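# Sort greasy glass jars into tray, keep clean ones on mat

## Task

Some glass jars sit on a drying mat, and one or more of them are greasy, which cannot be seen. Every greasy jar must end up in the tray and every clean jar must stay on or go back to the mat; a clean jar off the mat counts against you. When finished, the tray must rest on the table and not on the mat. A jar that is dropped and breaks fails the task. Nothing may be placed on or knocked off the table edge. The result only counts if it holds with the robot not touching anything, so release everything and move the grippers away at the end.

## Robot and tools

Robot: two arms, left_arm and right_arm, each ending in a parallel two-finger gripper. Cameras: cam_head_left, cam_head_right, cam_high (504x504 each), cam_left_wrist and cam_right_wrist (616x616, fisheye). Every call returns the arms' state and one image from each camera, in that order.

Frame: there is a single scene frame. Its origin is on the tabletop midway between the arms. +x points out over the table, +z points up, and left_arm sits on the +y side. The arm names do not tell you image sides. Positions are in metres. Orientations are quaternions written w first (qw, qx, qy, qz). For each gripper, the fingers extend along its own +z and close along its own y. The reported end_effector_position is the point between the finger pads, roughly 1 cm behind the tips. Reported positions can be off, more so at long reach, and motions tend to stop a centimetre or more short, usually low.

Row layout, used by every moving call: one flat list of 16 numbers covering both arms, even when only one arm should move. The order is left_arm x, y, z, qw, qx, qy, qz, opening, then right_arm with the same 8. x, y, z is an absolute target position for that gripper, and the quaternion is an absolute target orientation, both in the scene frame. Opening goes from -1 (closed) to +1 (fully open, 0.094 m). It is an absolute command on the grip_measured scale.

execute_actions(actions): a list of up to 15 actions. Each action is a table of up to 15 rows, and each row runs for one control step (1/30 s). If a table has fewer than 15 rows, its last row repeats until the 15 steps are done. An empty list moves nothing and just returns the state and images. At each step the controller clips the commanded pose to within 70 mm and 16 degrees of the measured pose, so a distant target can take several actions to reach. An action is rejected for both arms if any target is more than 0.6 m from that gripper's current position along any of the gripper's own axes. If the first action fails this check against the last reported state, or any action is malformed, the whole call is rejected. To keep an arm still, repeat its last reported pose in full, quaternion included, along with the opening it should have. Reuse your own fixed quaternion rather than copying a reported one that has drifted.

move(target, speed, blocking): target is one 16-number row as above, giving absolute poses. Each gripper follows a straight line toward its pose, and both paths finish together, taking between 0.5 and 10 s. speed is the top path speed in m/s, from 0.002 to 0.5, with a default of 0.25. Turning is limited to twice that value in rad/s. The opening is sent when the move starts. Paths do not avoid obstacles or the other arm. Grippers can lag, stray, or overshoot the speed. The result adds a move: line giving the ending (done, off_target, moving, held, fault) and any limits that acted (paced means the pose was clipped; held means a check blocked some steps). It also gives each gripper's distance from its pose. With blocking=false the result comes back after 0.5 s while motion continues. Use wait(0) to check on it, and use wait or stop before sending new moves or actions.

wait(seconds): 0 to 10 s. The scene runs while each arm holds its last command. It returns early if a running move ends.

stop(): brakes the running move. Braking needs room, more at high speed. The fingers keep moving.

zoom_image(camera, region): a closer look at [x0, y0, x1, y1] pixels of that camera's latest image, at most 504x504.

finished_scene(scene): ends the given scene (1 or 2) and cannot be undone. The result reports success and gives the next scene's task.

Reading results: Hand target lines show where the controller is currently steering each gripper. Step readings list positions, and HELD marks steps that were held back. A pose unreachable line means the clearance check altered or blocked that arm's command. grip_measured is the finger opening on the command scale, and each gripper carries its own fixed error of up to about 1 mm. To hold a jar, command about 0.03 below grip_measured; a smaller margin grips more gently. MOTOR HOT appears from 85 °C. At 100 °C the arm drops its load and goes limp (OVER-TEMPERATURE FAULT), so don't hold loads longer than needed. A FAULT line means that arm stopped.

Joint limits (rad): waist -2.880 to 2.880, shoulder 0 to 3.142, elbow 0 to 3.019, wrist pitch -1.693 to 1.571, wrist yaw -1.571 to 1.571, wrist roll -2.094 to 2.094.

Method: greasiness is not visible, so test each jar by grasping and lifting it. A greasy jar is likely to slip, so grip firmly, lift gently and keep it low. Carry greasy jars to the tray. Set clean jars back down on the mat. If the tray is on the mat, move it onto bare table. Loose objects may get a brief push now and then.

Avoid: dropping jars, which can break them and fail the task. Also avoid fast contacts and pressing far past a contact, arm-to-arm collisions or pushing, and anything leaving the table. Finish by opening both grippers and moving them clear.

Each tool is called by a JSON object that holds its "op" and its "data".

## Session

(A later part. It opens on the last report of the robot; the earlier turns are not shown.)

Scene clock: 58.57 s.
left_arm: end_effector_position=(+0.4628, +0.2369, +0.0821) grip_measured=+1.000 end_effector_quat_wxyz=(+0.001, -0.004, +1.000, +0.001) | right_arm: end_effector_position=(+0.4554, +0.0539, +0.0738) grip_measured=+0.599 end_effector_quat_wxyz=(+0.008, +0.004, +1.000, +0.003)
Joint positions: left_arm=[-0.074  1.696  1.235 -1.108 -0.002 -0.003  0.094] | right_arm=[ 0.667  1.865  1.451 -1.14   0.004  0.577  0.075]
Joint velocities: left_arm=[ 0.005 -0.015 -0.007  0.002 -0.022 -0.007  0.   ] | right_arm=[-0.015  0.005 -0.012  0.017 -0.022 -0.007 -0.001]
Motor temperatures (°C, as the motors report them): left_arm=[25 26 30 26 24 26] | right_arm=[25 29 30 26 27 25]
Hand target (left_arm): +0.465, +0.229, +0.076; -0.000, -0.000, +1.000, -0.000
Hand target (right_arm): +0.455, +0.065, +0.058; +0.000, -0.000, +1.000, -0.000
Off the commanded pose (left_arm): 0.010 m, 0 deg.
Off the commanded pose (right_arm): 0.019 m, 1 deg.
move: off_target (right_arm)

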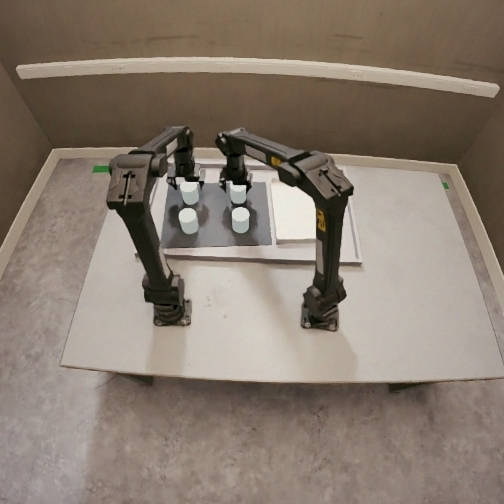

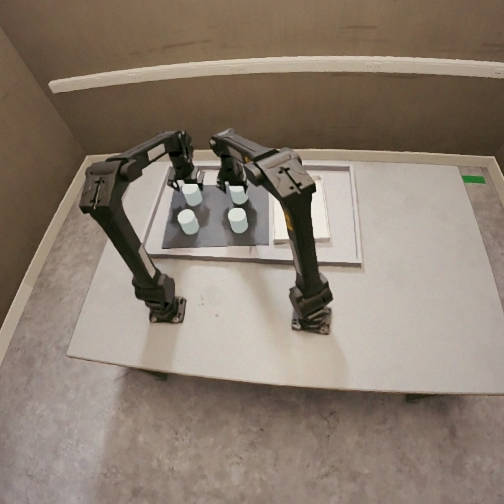

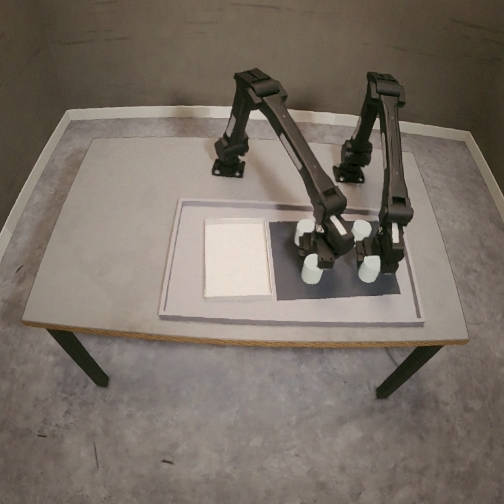

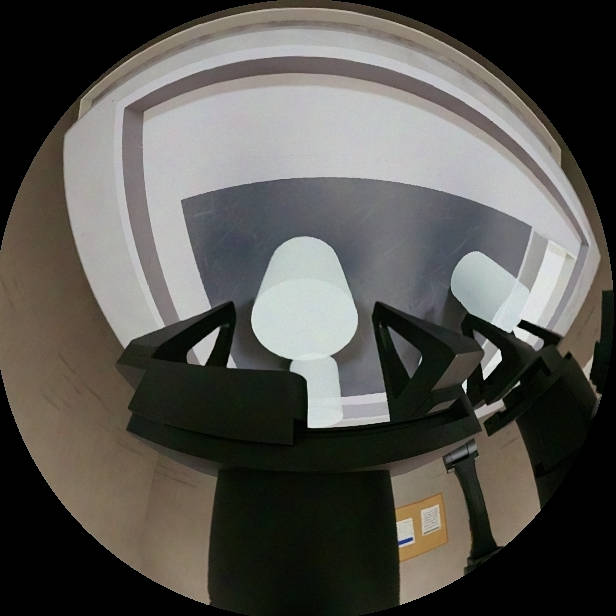

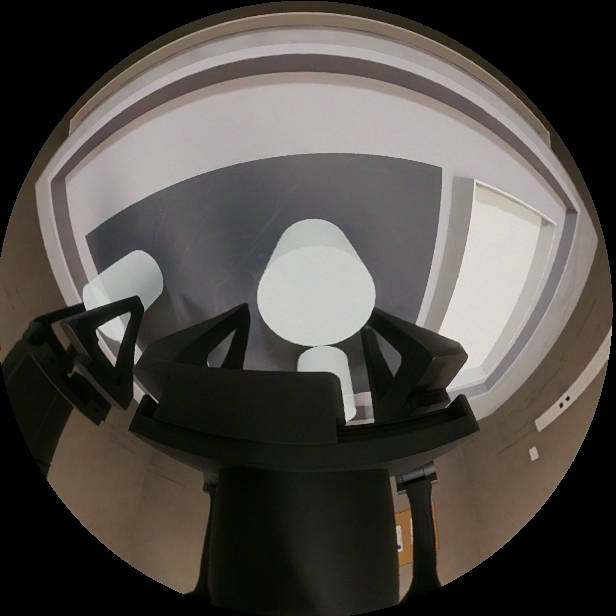

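{"op": "move", "data": {"target": [0.465,0.232,0.14,0,0,1,0,1.0, 0.455,0.050,0.15,0,0,1,0,1.0], "speed": 0.2}}

{"op": "move", "data": {"target": [0.322,0.217,0.115,0,0,1,0,0.6, 0.36,-0.22,0.18,0,0,1,0,1.0], "speed": 0.3}}

Scene clock: 59.97 s.
left_arm: end_effector_position=(+0.4496, +0.2369, +0.1192) grip_measured=+1.000 end_effector_quat_wxyz=(-0.023, -0.004, +1.000, +0.001) | right_arm: end_effector_position=(+0.4457, +0.0479, +0.1402) grip_measured=+1.000 end_effector_quat_wxyz=(-0.005, +0.001, +1.000, -0.005)
Joint positions: left_arm=[-0.074  1.653  1.285 -1.248 -0.002 -0.004  0.094] | right_arm=[ 0.667  1.798  1.538 -1.325  0.003  0.57   0.094]
Joint velocities: left_arm=[-0.015 -0.005 -0.002 -0.002 -0.051 -0.022  0.   ] | right_arm=[-0.005 -0.005 -0.012  0.007  0.022 -0.007  0.   ]
Motor temperatures (°C, as the motors report them): left_arm=[25 26 30 26 24 26] | right_arm=[25 29 30 26 27 25]
Hand target (left_arm): +0.463, +0.232, +0.140; +0.000, +0.000, +1.000, -0.000
Hand target (right_arm): +0.455, +0.050, +0.150; +0.000, +0.000, +1.000, -0.000
Off the commanded pose (left_arm): 0.026 m, 3 deg.
Off the commanded pose (right_arm): 0.014 m, 1 deg.
move: off_target (left_arm, right_arm)

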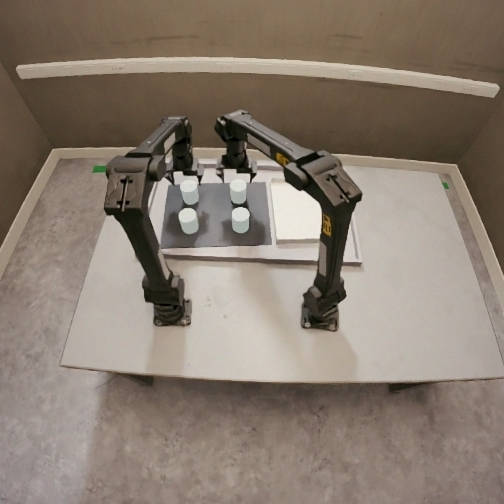

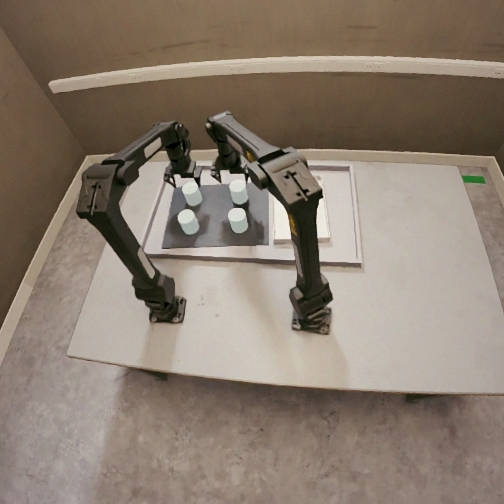

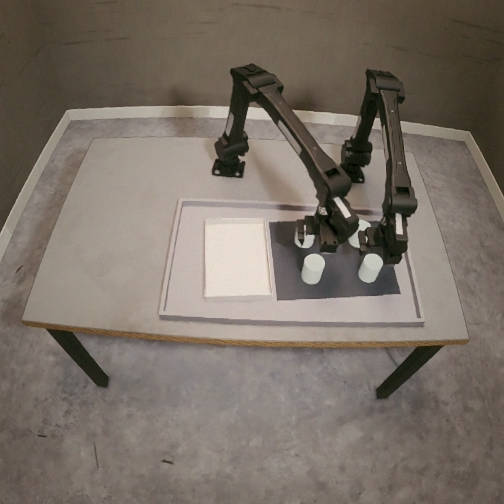

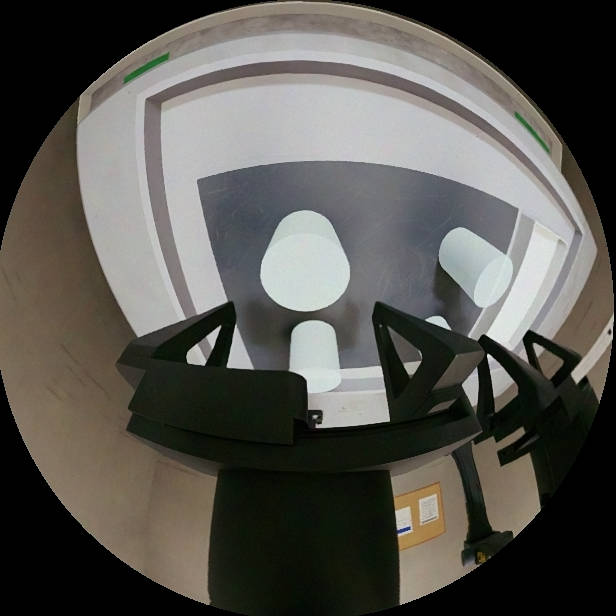

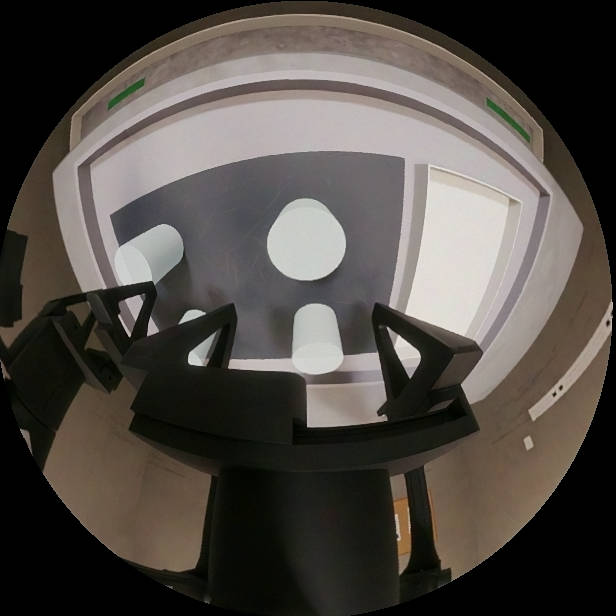

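Scene clock: 61.57 s.
left_arm: end_effector_position=(+0.3186, +0.2234, +0.1090) grip_measured=+0.602 end_effector_quat_wxyz=(-0.013, -0.004, +1.000, +0.002) | right_arm: end_effector_position=(+0.3649, -0.2213, +0.1813) grip_measured=+1.000 end_effector_quat_wxyz=(+0.008, +0.008, +1.000, -0.002)
Joint positions: left_arm=[-0.113  1.321  0.891 -1.165 -0.002 -0.041  0.075] | right_arm=[ 0.155  1.334  1.103 -1.325  0.005  0.073  0.094]
Joint velocities: left_arm=[ 0.005 -0.005 -0.012  0.017 -0.007 -0.007 -0.   ] | right_arm=[-0.005 -0.005 -0.002 -0.022 -0.007 -0.007  0.   ]
Motor temperatures (°C, as the motors report them): left_arm=[25 26 30 26 24 26] | right_arm=[25 29 30 26 27 25]
Hand target (left_arm): +0.322, +0.218, +0.113; +0.000, +0.000, +1.000, -0.000
Hand target (right_arm): +0.358, -0.219, +0.179; -0.003, +0.000, +1.000, -0.002
Off the commanded pose (left_arm): 0.009 m, 2 deg.
Off the commanded pose (right_arm): 0.005 m, 1 deg.
move: done

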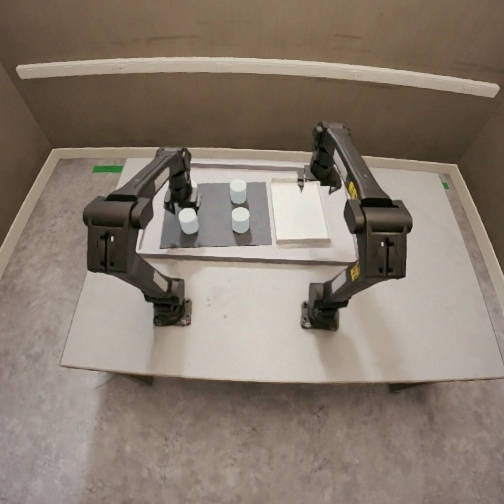

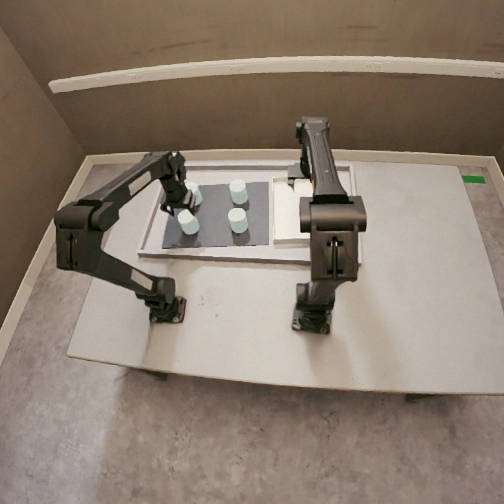

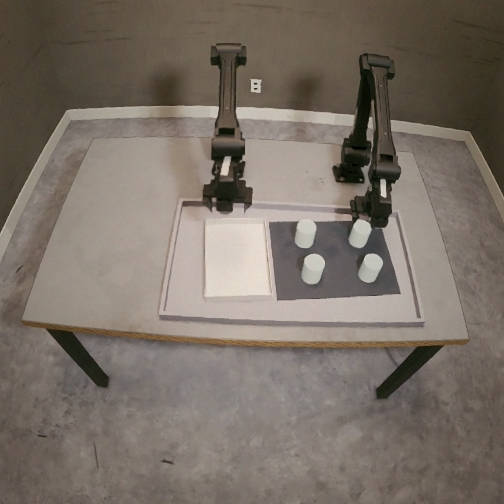

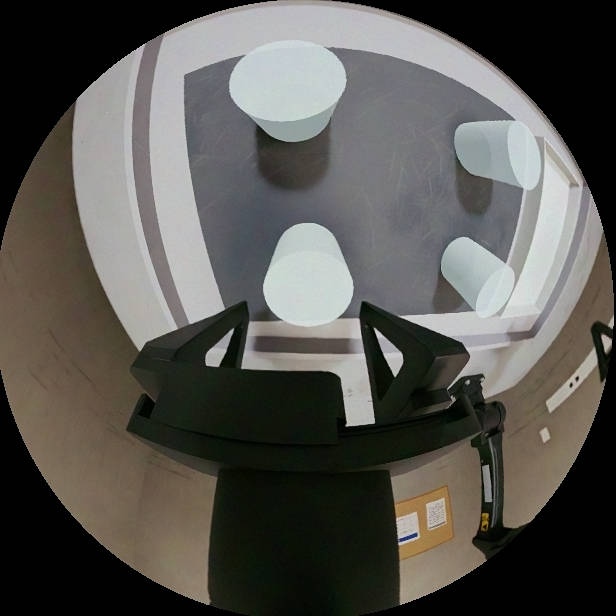

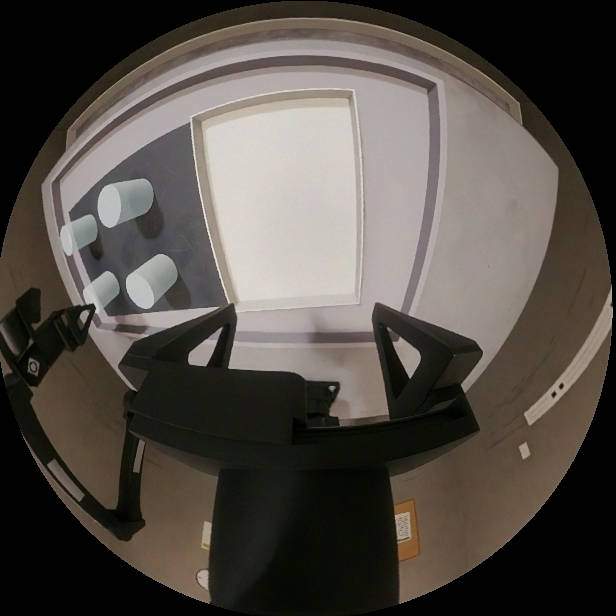

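{"op": "move", "data": {"target": [0.320,0.215,0.082,0,0,1,0,0.6, 0.36,-0.22,0.18,0,0,1,0,1.0], "speed": 0.05}}

Scene clock: 63.03 s.
left_arm: end_effector_position=(+0.3182, +0.2206, +0.0854) grip_measured=+0.602 end_effector_quat_wxyz=(-0.000, -0.003, +1.000, +0.001) | right_arm: end_effector_position=(+0.3649, -0.2211, +0.1813) grip_measured=+1.000 end_effector_quat_wxyz=(+0.007, +0.005, +1.000, -0.001)
Joint positions: left_arm=[-0.121  1.336  0.835 -1.071 -0.002 -0.049  0.075] | right_arm=[ 0.155  1.334  1.103 -1.325  0.003  0.067  0.094]
Joint velocities: left_arm=[-0.005  0.005 -0.017 -0.002 -0.11   0.037  0.001] | right_arm=[-0.005 -0.005  0.012 -0.007 -0.051 -0.022  0.   ]
Motor temperatures (°C, as the motors report them): left_arm=[25 26 30 26 24 26] | right_arm=[25 29 30 26 27 25]
Hand target (left_arm): +0.320, +0.215, +0.082; -0.000, +0.000, +1.000, +0.000
Hand target (right_arm): +0.360, -0.220, +0.180; +0.000, -0.000, +1.000, -0.000
Off the commanded pose (left_arm): 0.007 m, 0 deg.
Off the commanded pose (right_arm): 0.005 m, 1 deg.
move: done

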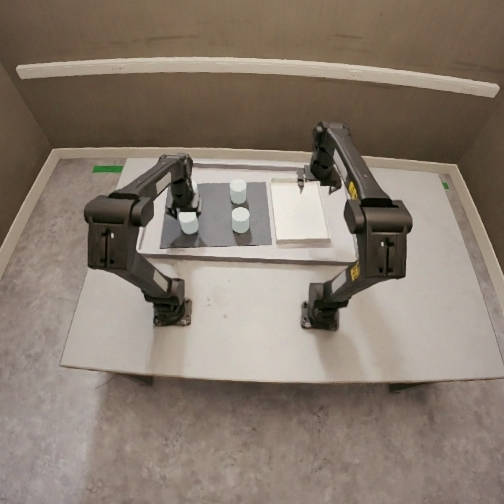

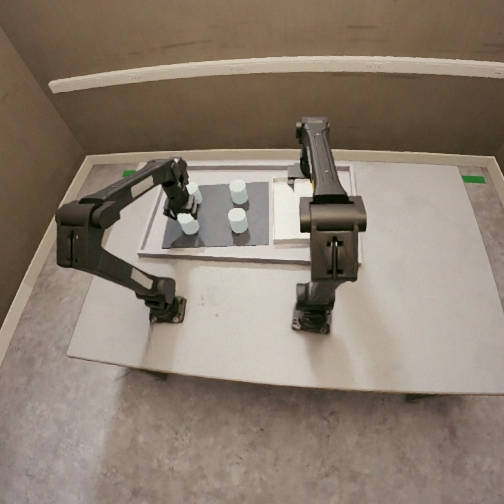

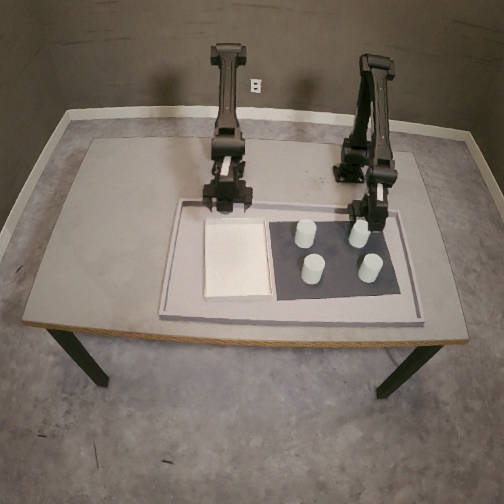

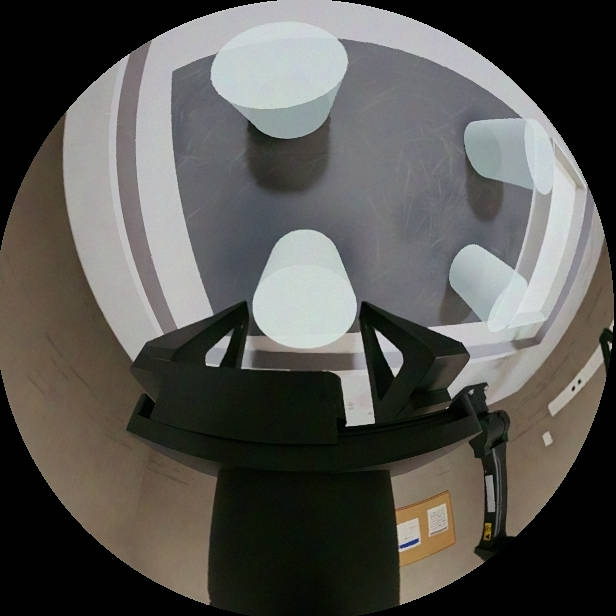

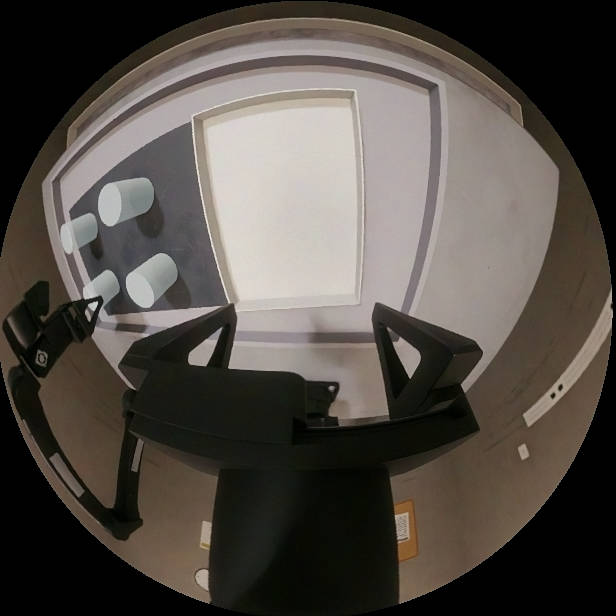

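{"op": "move", "data": {"target": [0.3185,0.198,0.082,0,0,1,0,0.6, 0.36,-0.22,0.18,0,0,1,0,1.0], "speed": 0.025}}

{"op": "zoom_image", "data": {"camera": "cam_head_left", "region": [160, 150, 280, 250]}}

Scene clock: 64.30 s.
left_arm: end_effector_position=(+0.3174, +0.2076, +0.0854) grip_measured=+0.602 end_effector_quat_wxyz=(+0.000, -0.008, +1.000, +0.004) | right_arm: end_effector_position=(+0.3649, -0.2210, +0.1813) grip_measured=+1.000 end_effector_quat_wxyz=(+0.007, +0.005, +1.000, -0.001)
Joint positions: left_arm=[-0.162  1.336  0.835 -1.071 -0.007 -0.099  0.075] | right_arm=[ 0.155  1.334  1.103 -1.325  0.003  0.067  0.094]
Joint velocities: left_arm=[-0.005  0.005 -0.012 -0.007 -0.007 -0.022 -0.   ] | right_arm=[-0.005 -0.015 -0.007 -0.017 -0.037 -0.11   0.   ]
Motor temperatures (°C, as the motors report them): left_arm=[25 26 30 26 24 26] | right_arm=[25 29 30 26 27 25]
Hand target (left_arm): +0.318, +0.198, +0.082; -0.000, +0.000, +1.000, -0.000
Hand target (right_arm): +0.360, -0.220, +0.180; +0.000, +0.000, +1.000, -0.000
Off the commanded pose (left_arm): 0.010 m, 1 deg.
Off the commanded pose (right_arm): 0.005 m, 1 deg.
move: done

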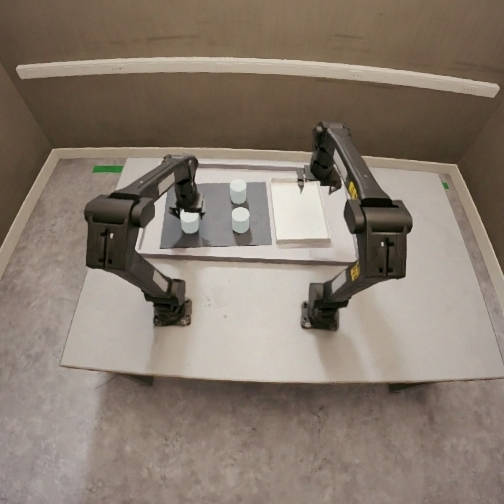

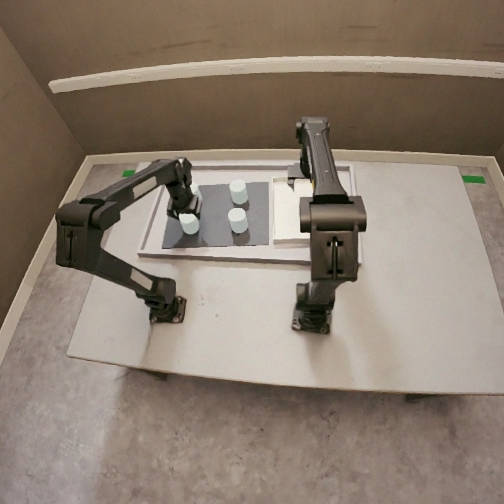

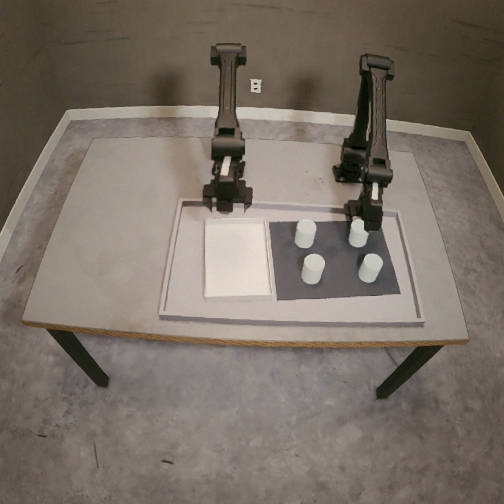

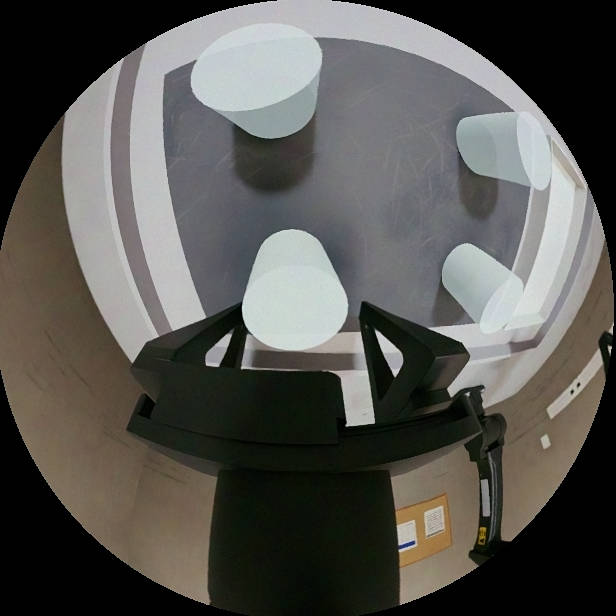

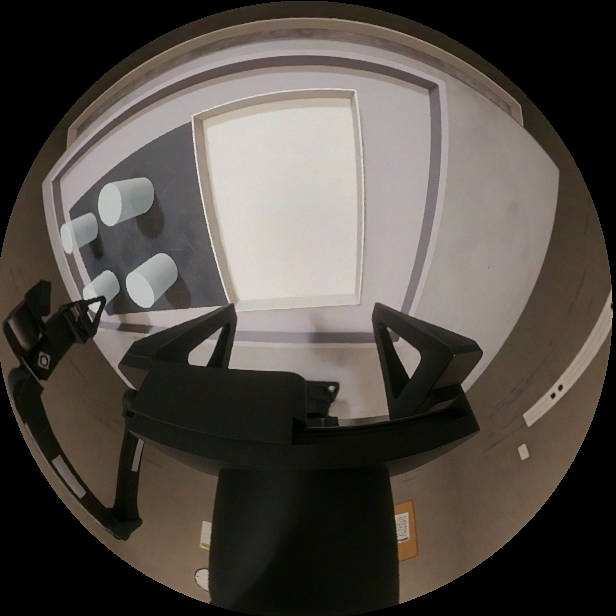

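Region (160, 150, 280, 250) of cam_head_left's 504x504 image, scaled by 4.200, with more detail than that image has.

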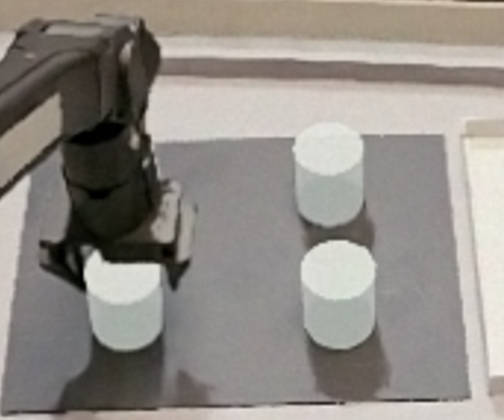

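{"op": "move", "data": {"target": [0.320,0.224,0.082,0,0,1,0,0.6, 0.36,-0.22,0.18,0,0,1,0,1.0], "speed": 0.03}}

{"op": "move", "data": {"target": [0.322,0.222,0.14,0,0,1,0,0.8, 0.36,-0.22,0.18,0,0,1,0,1.0], "speed": 0.15}}

Scene clock: 65.27 s.
left_arm: end_effector_position=(+0.3182, +0.2198, +0.0854) grip_measured=+0.602 end_effector_quat_wxyz=(-0.000, +0.002, +1.000, +0.002) | right_arm: end_effector_position=(+0.3649, -0.2210, +0.1813) grip_measured=+1.000 end_effector_quat_wxyz=(+0.007, +0.005, +1.000, -0.001)
Joint positions: left_arm=[-0.124  1.336  0.835 -1.071 -0.004 -0.042  0.075] | right_arm=[ 0.155  1.334  1.103 -1.325  0.003  0.067  0.094]
Joint velocities: left_arm=[ 0.005  0.005 -0.002 -0.002  0.022 -0.022 -0.   ] | right_arm=[ 0.015 -0.005 -0.002 -0.007 -0.007  0.007  0.   ]
Motor temperatures (°C, as the motors report them): left_arm=[25 26 30 26 24 26] | right_arm=[25 29 30 26 27 25]
Hand target (left_arm): +0.320, +0.224, +0.082; +0.000, -0.000, +1.000, +0.000
Hand target (right_arm): +0.360, -0.220, +0.180; +0.000, -0.000, +1.000, -0.000
Off the commanded pose (left_arm): 0.006 m, 0 deg.
Off the commanded pose (right_arm): 0.005 m, 1 deg.
move: done

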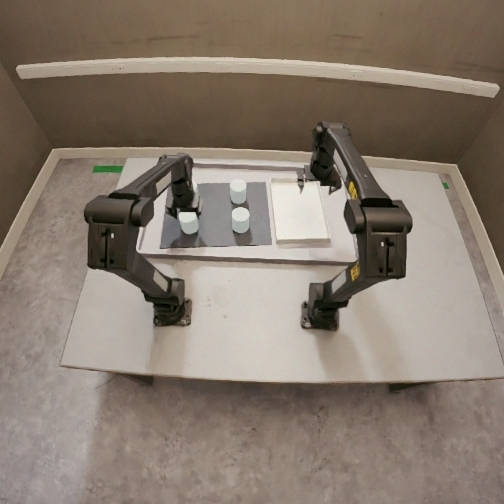

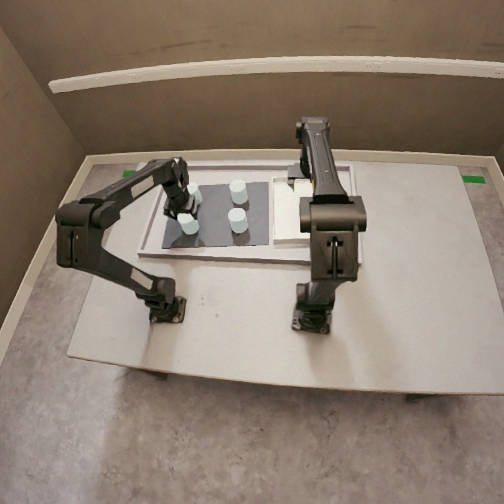

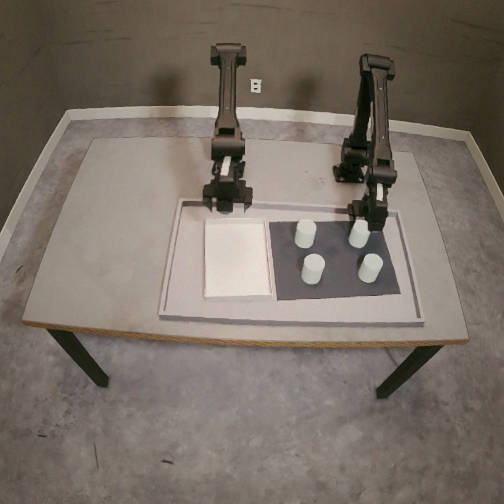

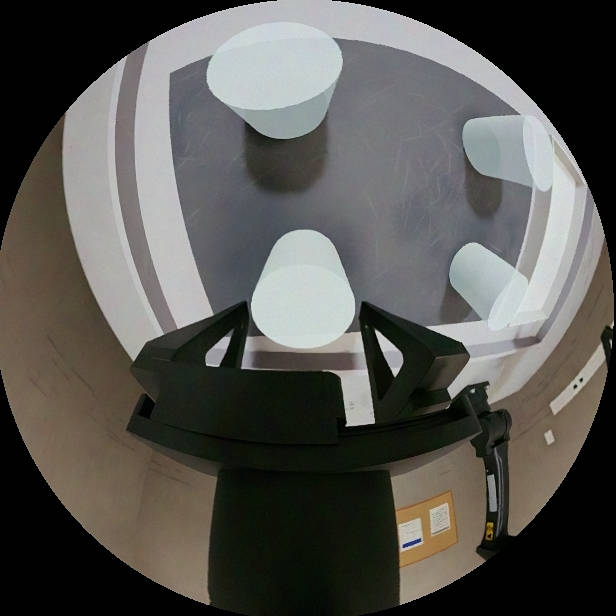

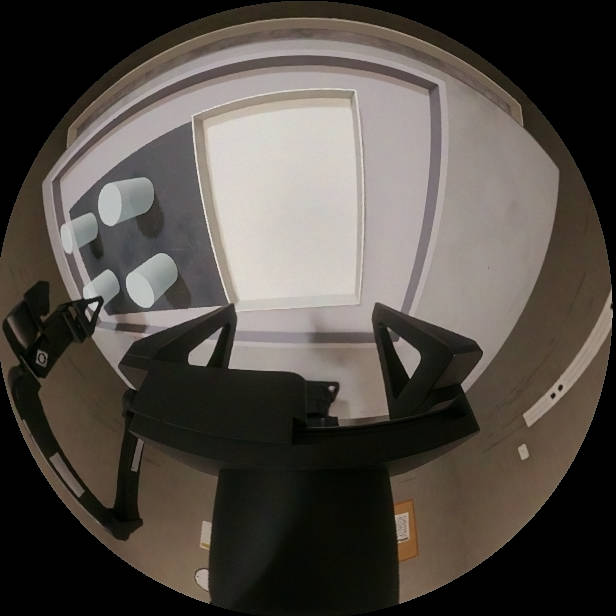

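Scene clock: 66.10 s.
left_arm: end_effector_position=(+0.3071, +0.2203, +0.1230) grip_measured=+0.798 end_effector_quat_wxyz=(-0.020, +0.002, +1.000, +0.003) | right_arm: end_effector_position=(+0.3649, -0.2210, +0.1813) grip_measured=+1.000 end_effector_quat_wxyz=(+0.007, +0.005, +1.000, -0.001)
Joint positions: left_arm=[-0.124  1.284  0.896 -1.223 -0.004 -0.042  0.084] | right_arm=[ 0.155  1.334  1.103 -1.325  0.003  0.067  0.094]
Joint velocities: left_arm=[-0.005 -0.015  0.002 -0.007 -0.007 -0.007 -0.   ] | right_arm=[-0.005 -0.005  0.012 -0.007  0.037 -0.037  0.   ]
Motor temperatures (°C, as the motors report them): left_arm=[25 26 30 26 24 26] | right_arm=[25 29 30 26 27 25]
Hand target (left_arm): +0.320, +0.222, +0.140; +0.000, +0.000, +1.000, +0.000
Hand target (right_arm): +0.360, -0.220, +0.180; +0.000, -0.000, +1.000, -0.000
Off the commanded pose (left_arm): 0.023 m, 2 deg.
Off the commanded pose (right_arm): 0.005 m, 1 deg.
move: off_target (left_arm)

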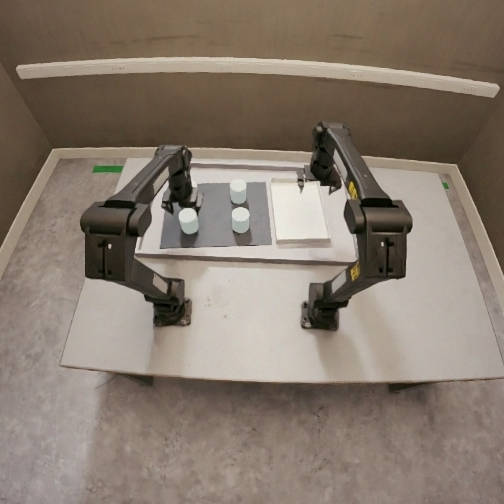

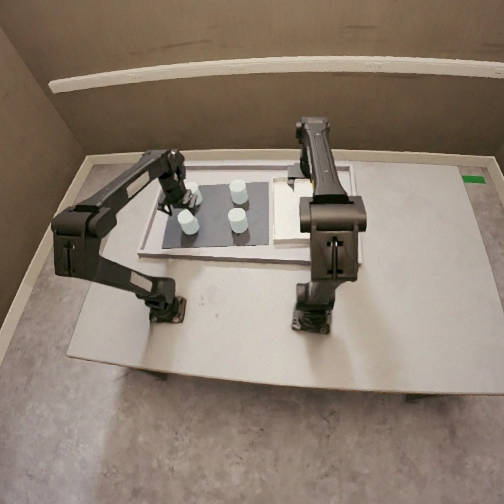

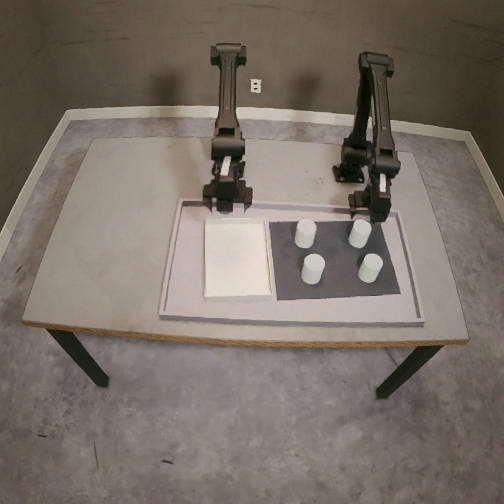

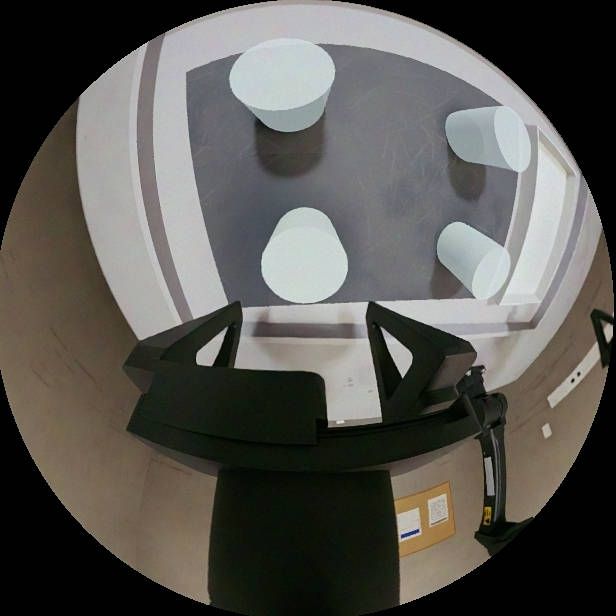

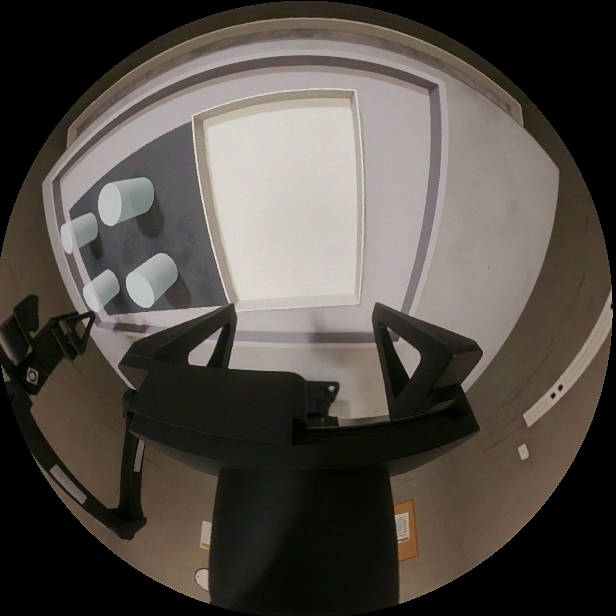

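{"op": "execute_actions", "data": {"actions": []}}

Scene clock: 66.47 s.
left_arm: end_effector_position=(+0.3069, +0.2203, +0.1230) grip_measured=+0.798 end_effector_quat_wxyz=(-0.020, +0.002, +1.000, +0.003) | right_arm: end_effector_position=(+0.3649, -0.2210, +0.1813) grip_measured=+1.000 end_effector_quat_wxyz=(+0.007, +0.005, +1.000, -0.001)
Joint positions: left_arm=[-0.124  1.284  0.896 -1.224 -0.004 -0.042  0.084] | right_arm=[ 0.155  1.334  1.103 -1.325  0.003  0.067  0.094]
Joint velocities: left_arm=[-0.015 -0.015  0.027  0.012 -0.051 -0.022  0.   ] | right_arm=[-0.015 -0.015  0.002 -0.002 -0.066 -0.007  0.   ]
Motor temperatures (°C, as the motors report them): left_arm=[25 26 30 26 24 26] | right_arm=[25 29 30 26 27 25]
Hand target (left_arm): +0.320, +0.222, +0.140; +0.000, +0.000, +1.000, +0.000
Hand target (right_arm): +0.360, -0.220, +0.180; +0.000, -0.000, +1.000, -0.000
Off the commanded pose (left_arm): 0.023 m, 2 deg.
Off the commanded pose (right_arm): 0.005 m, 1 deg.

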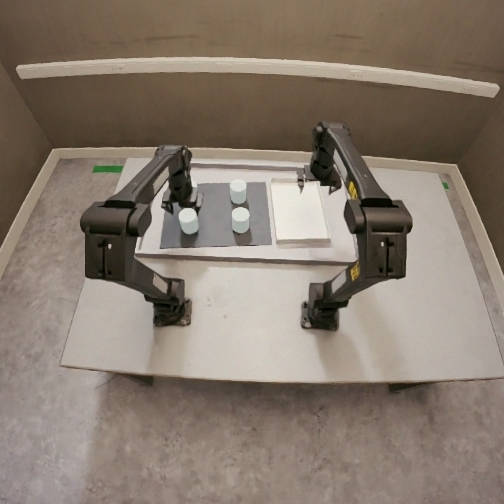

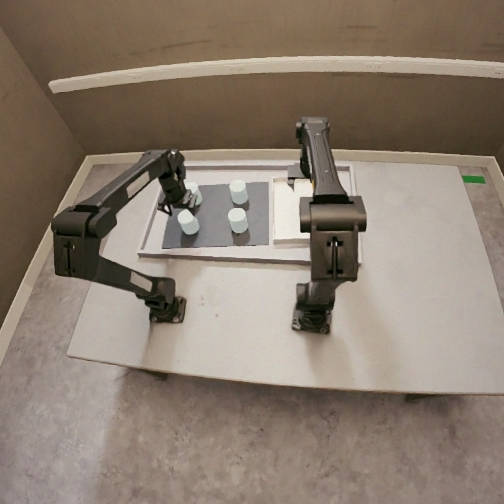

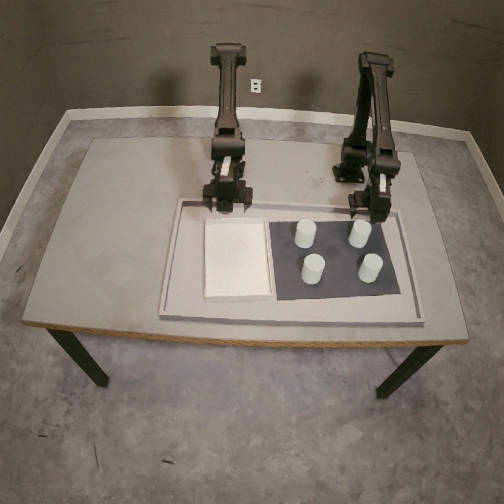

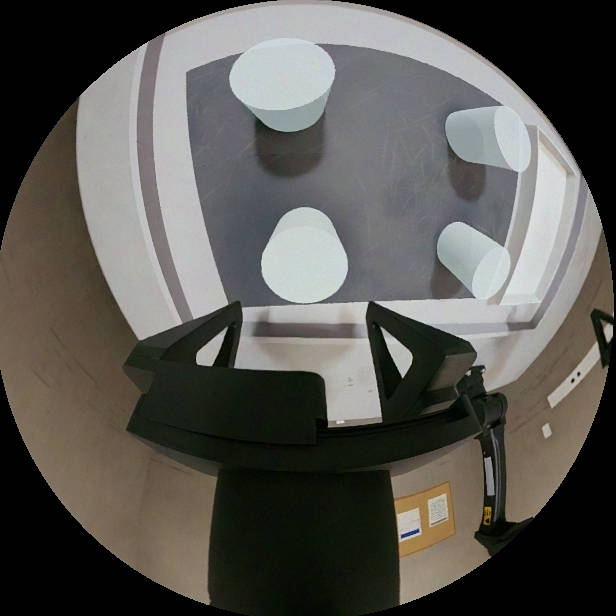

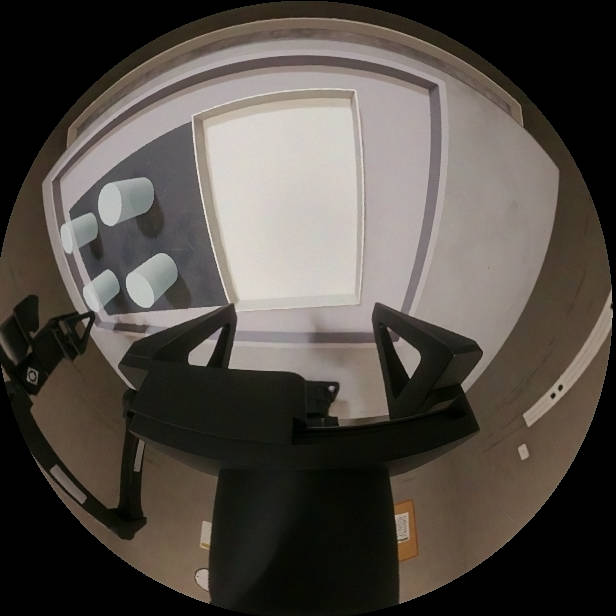

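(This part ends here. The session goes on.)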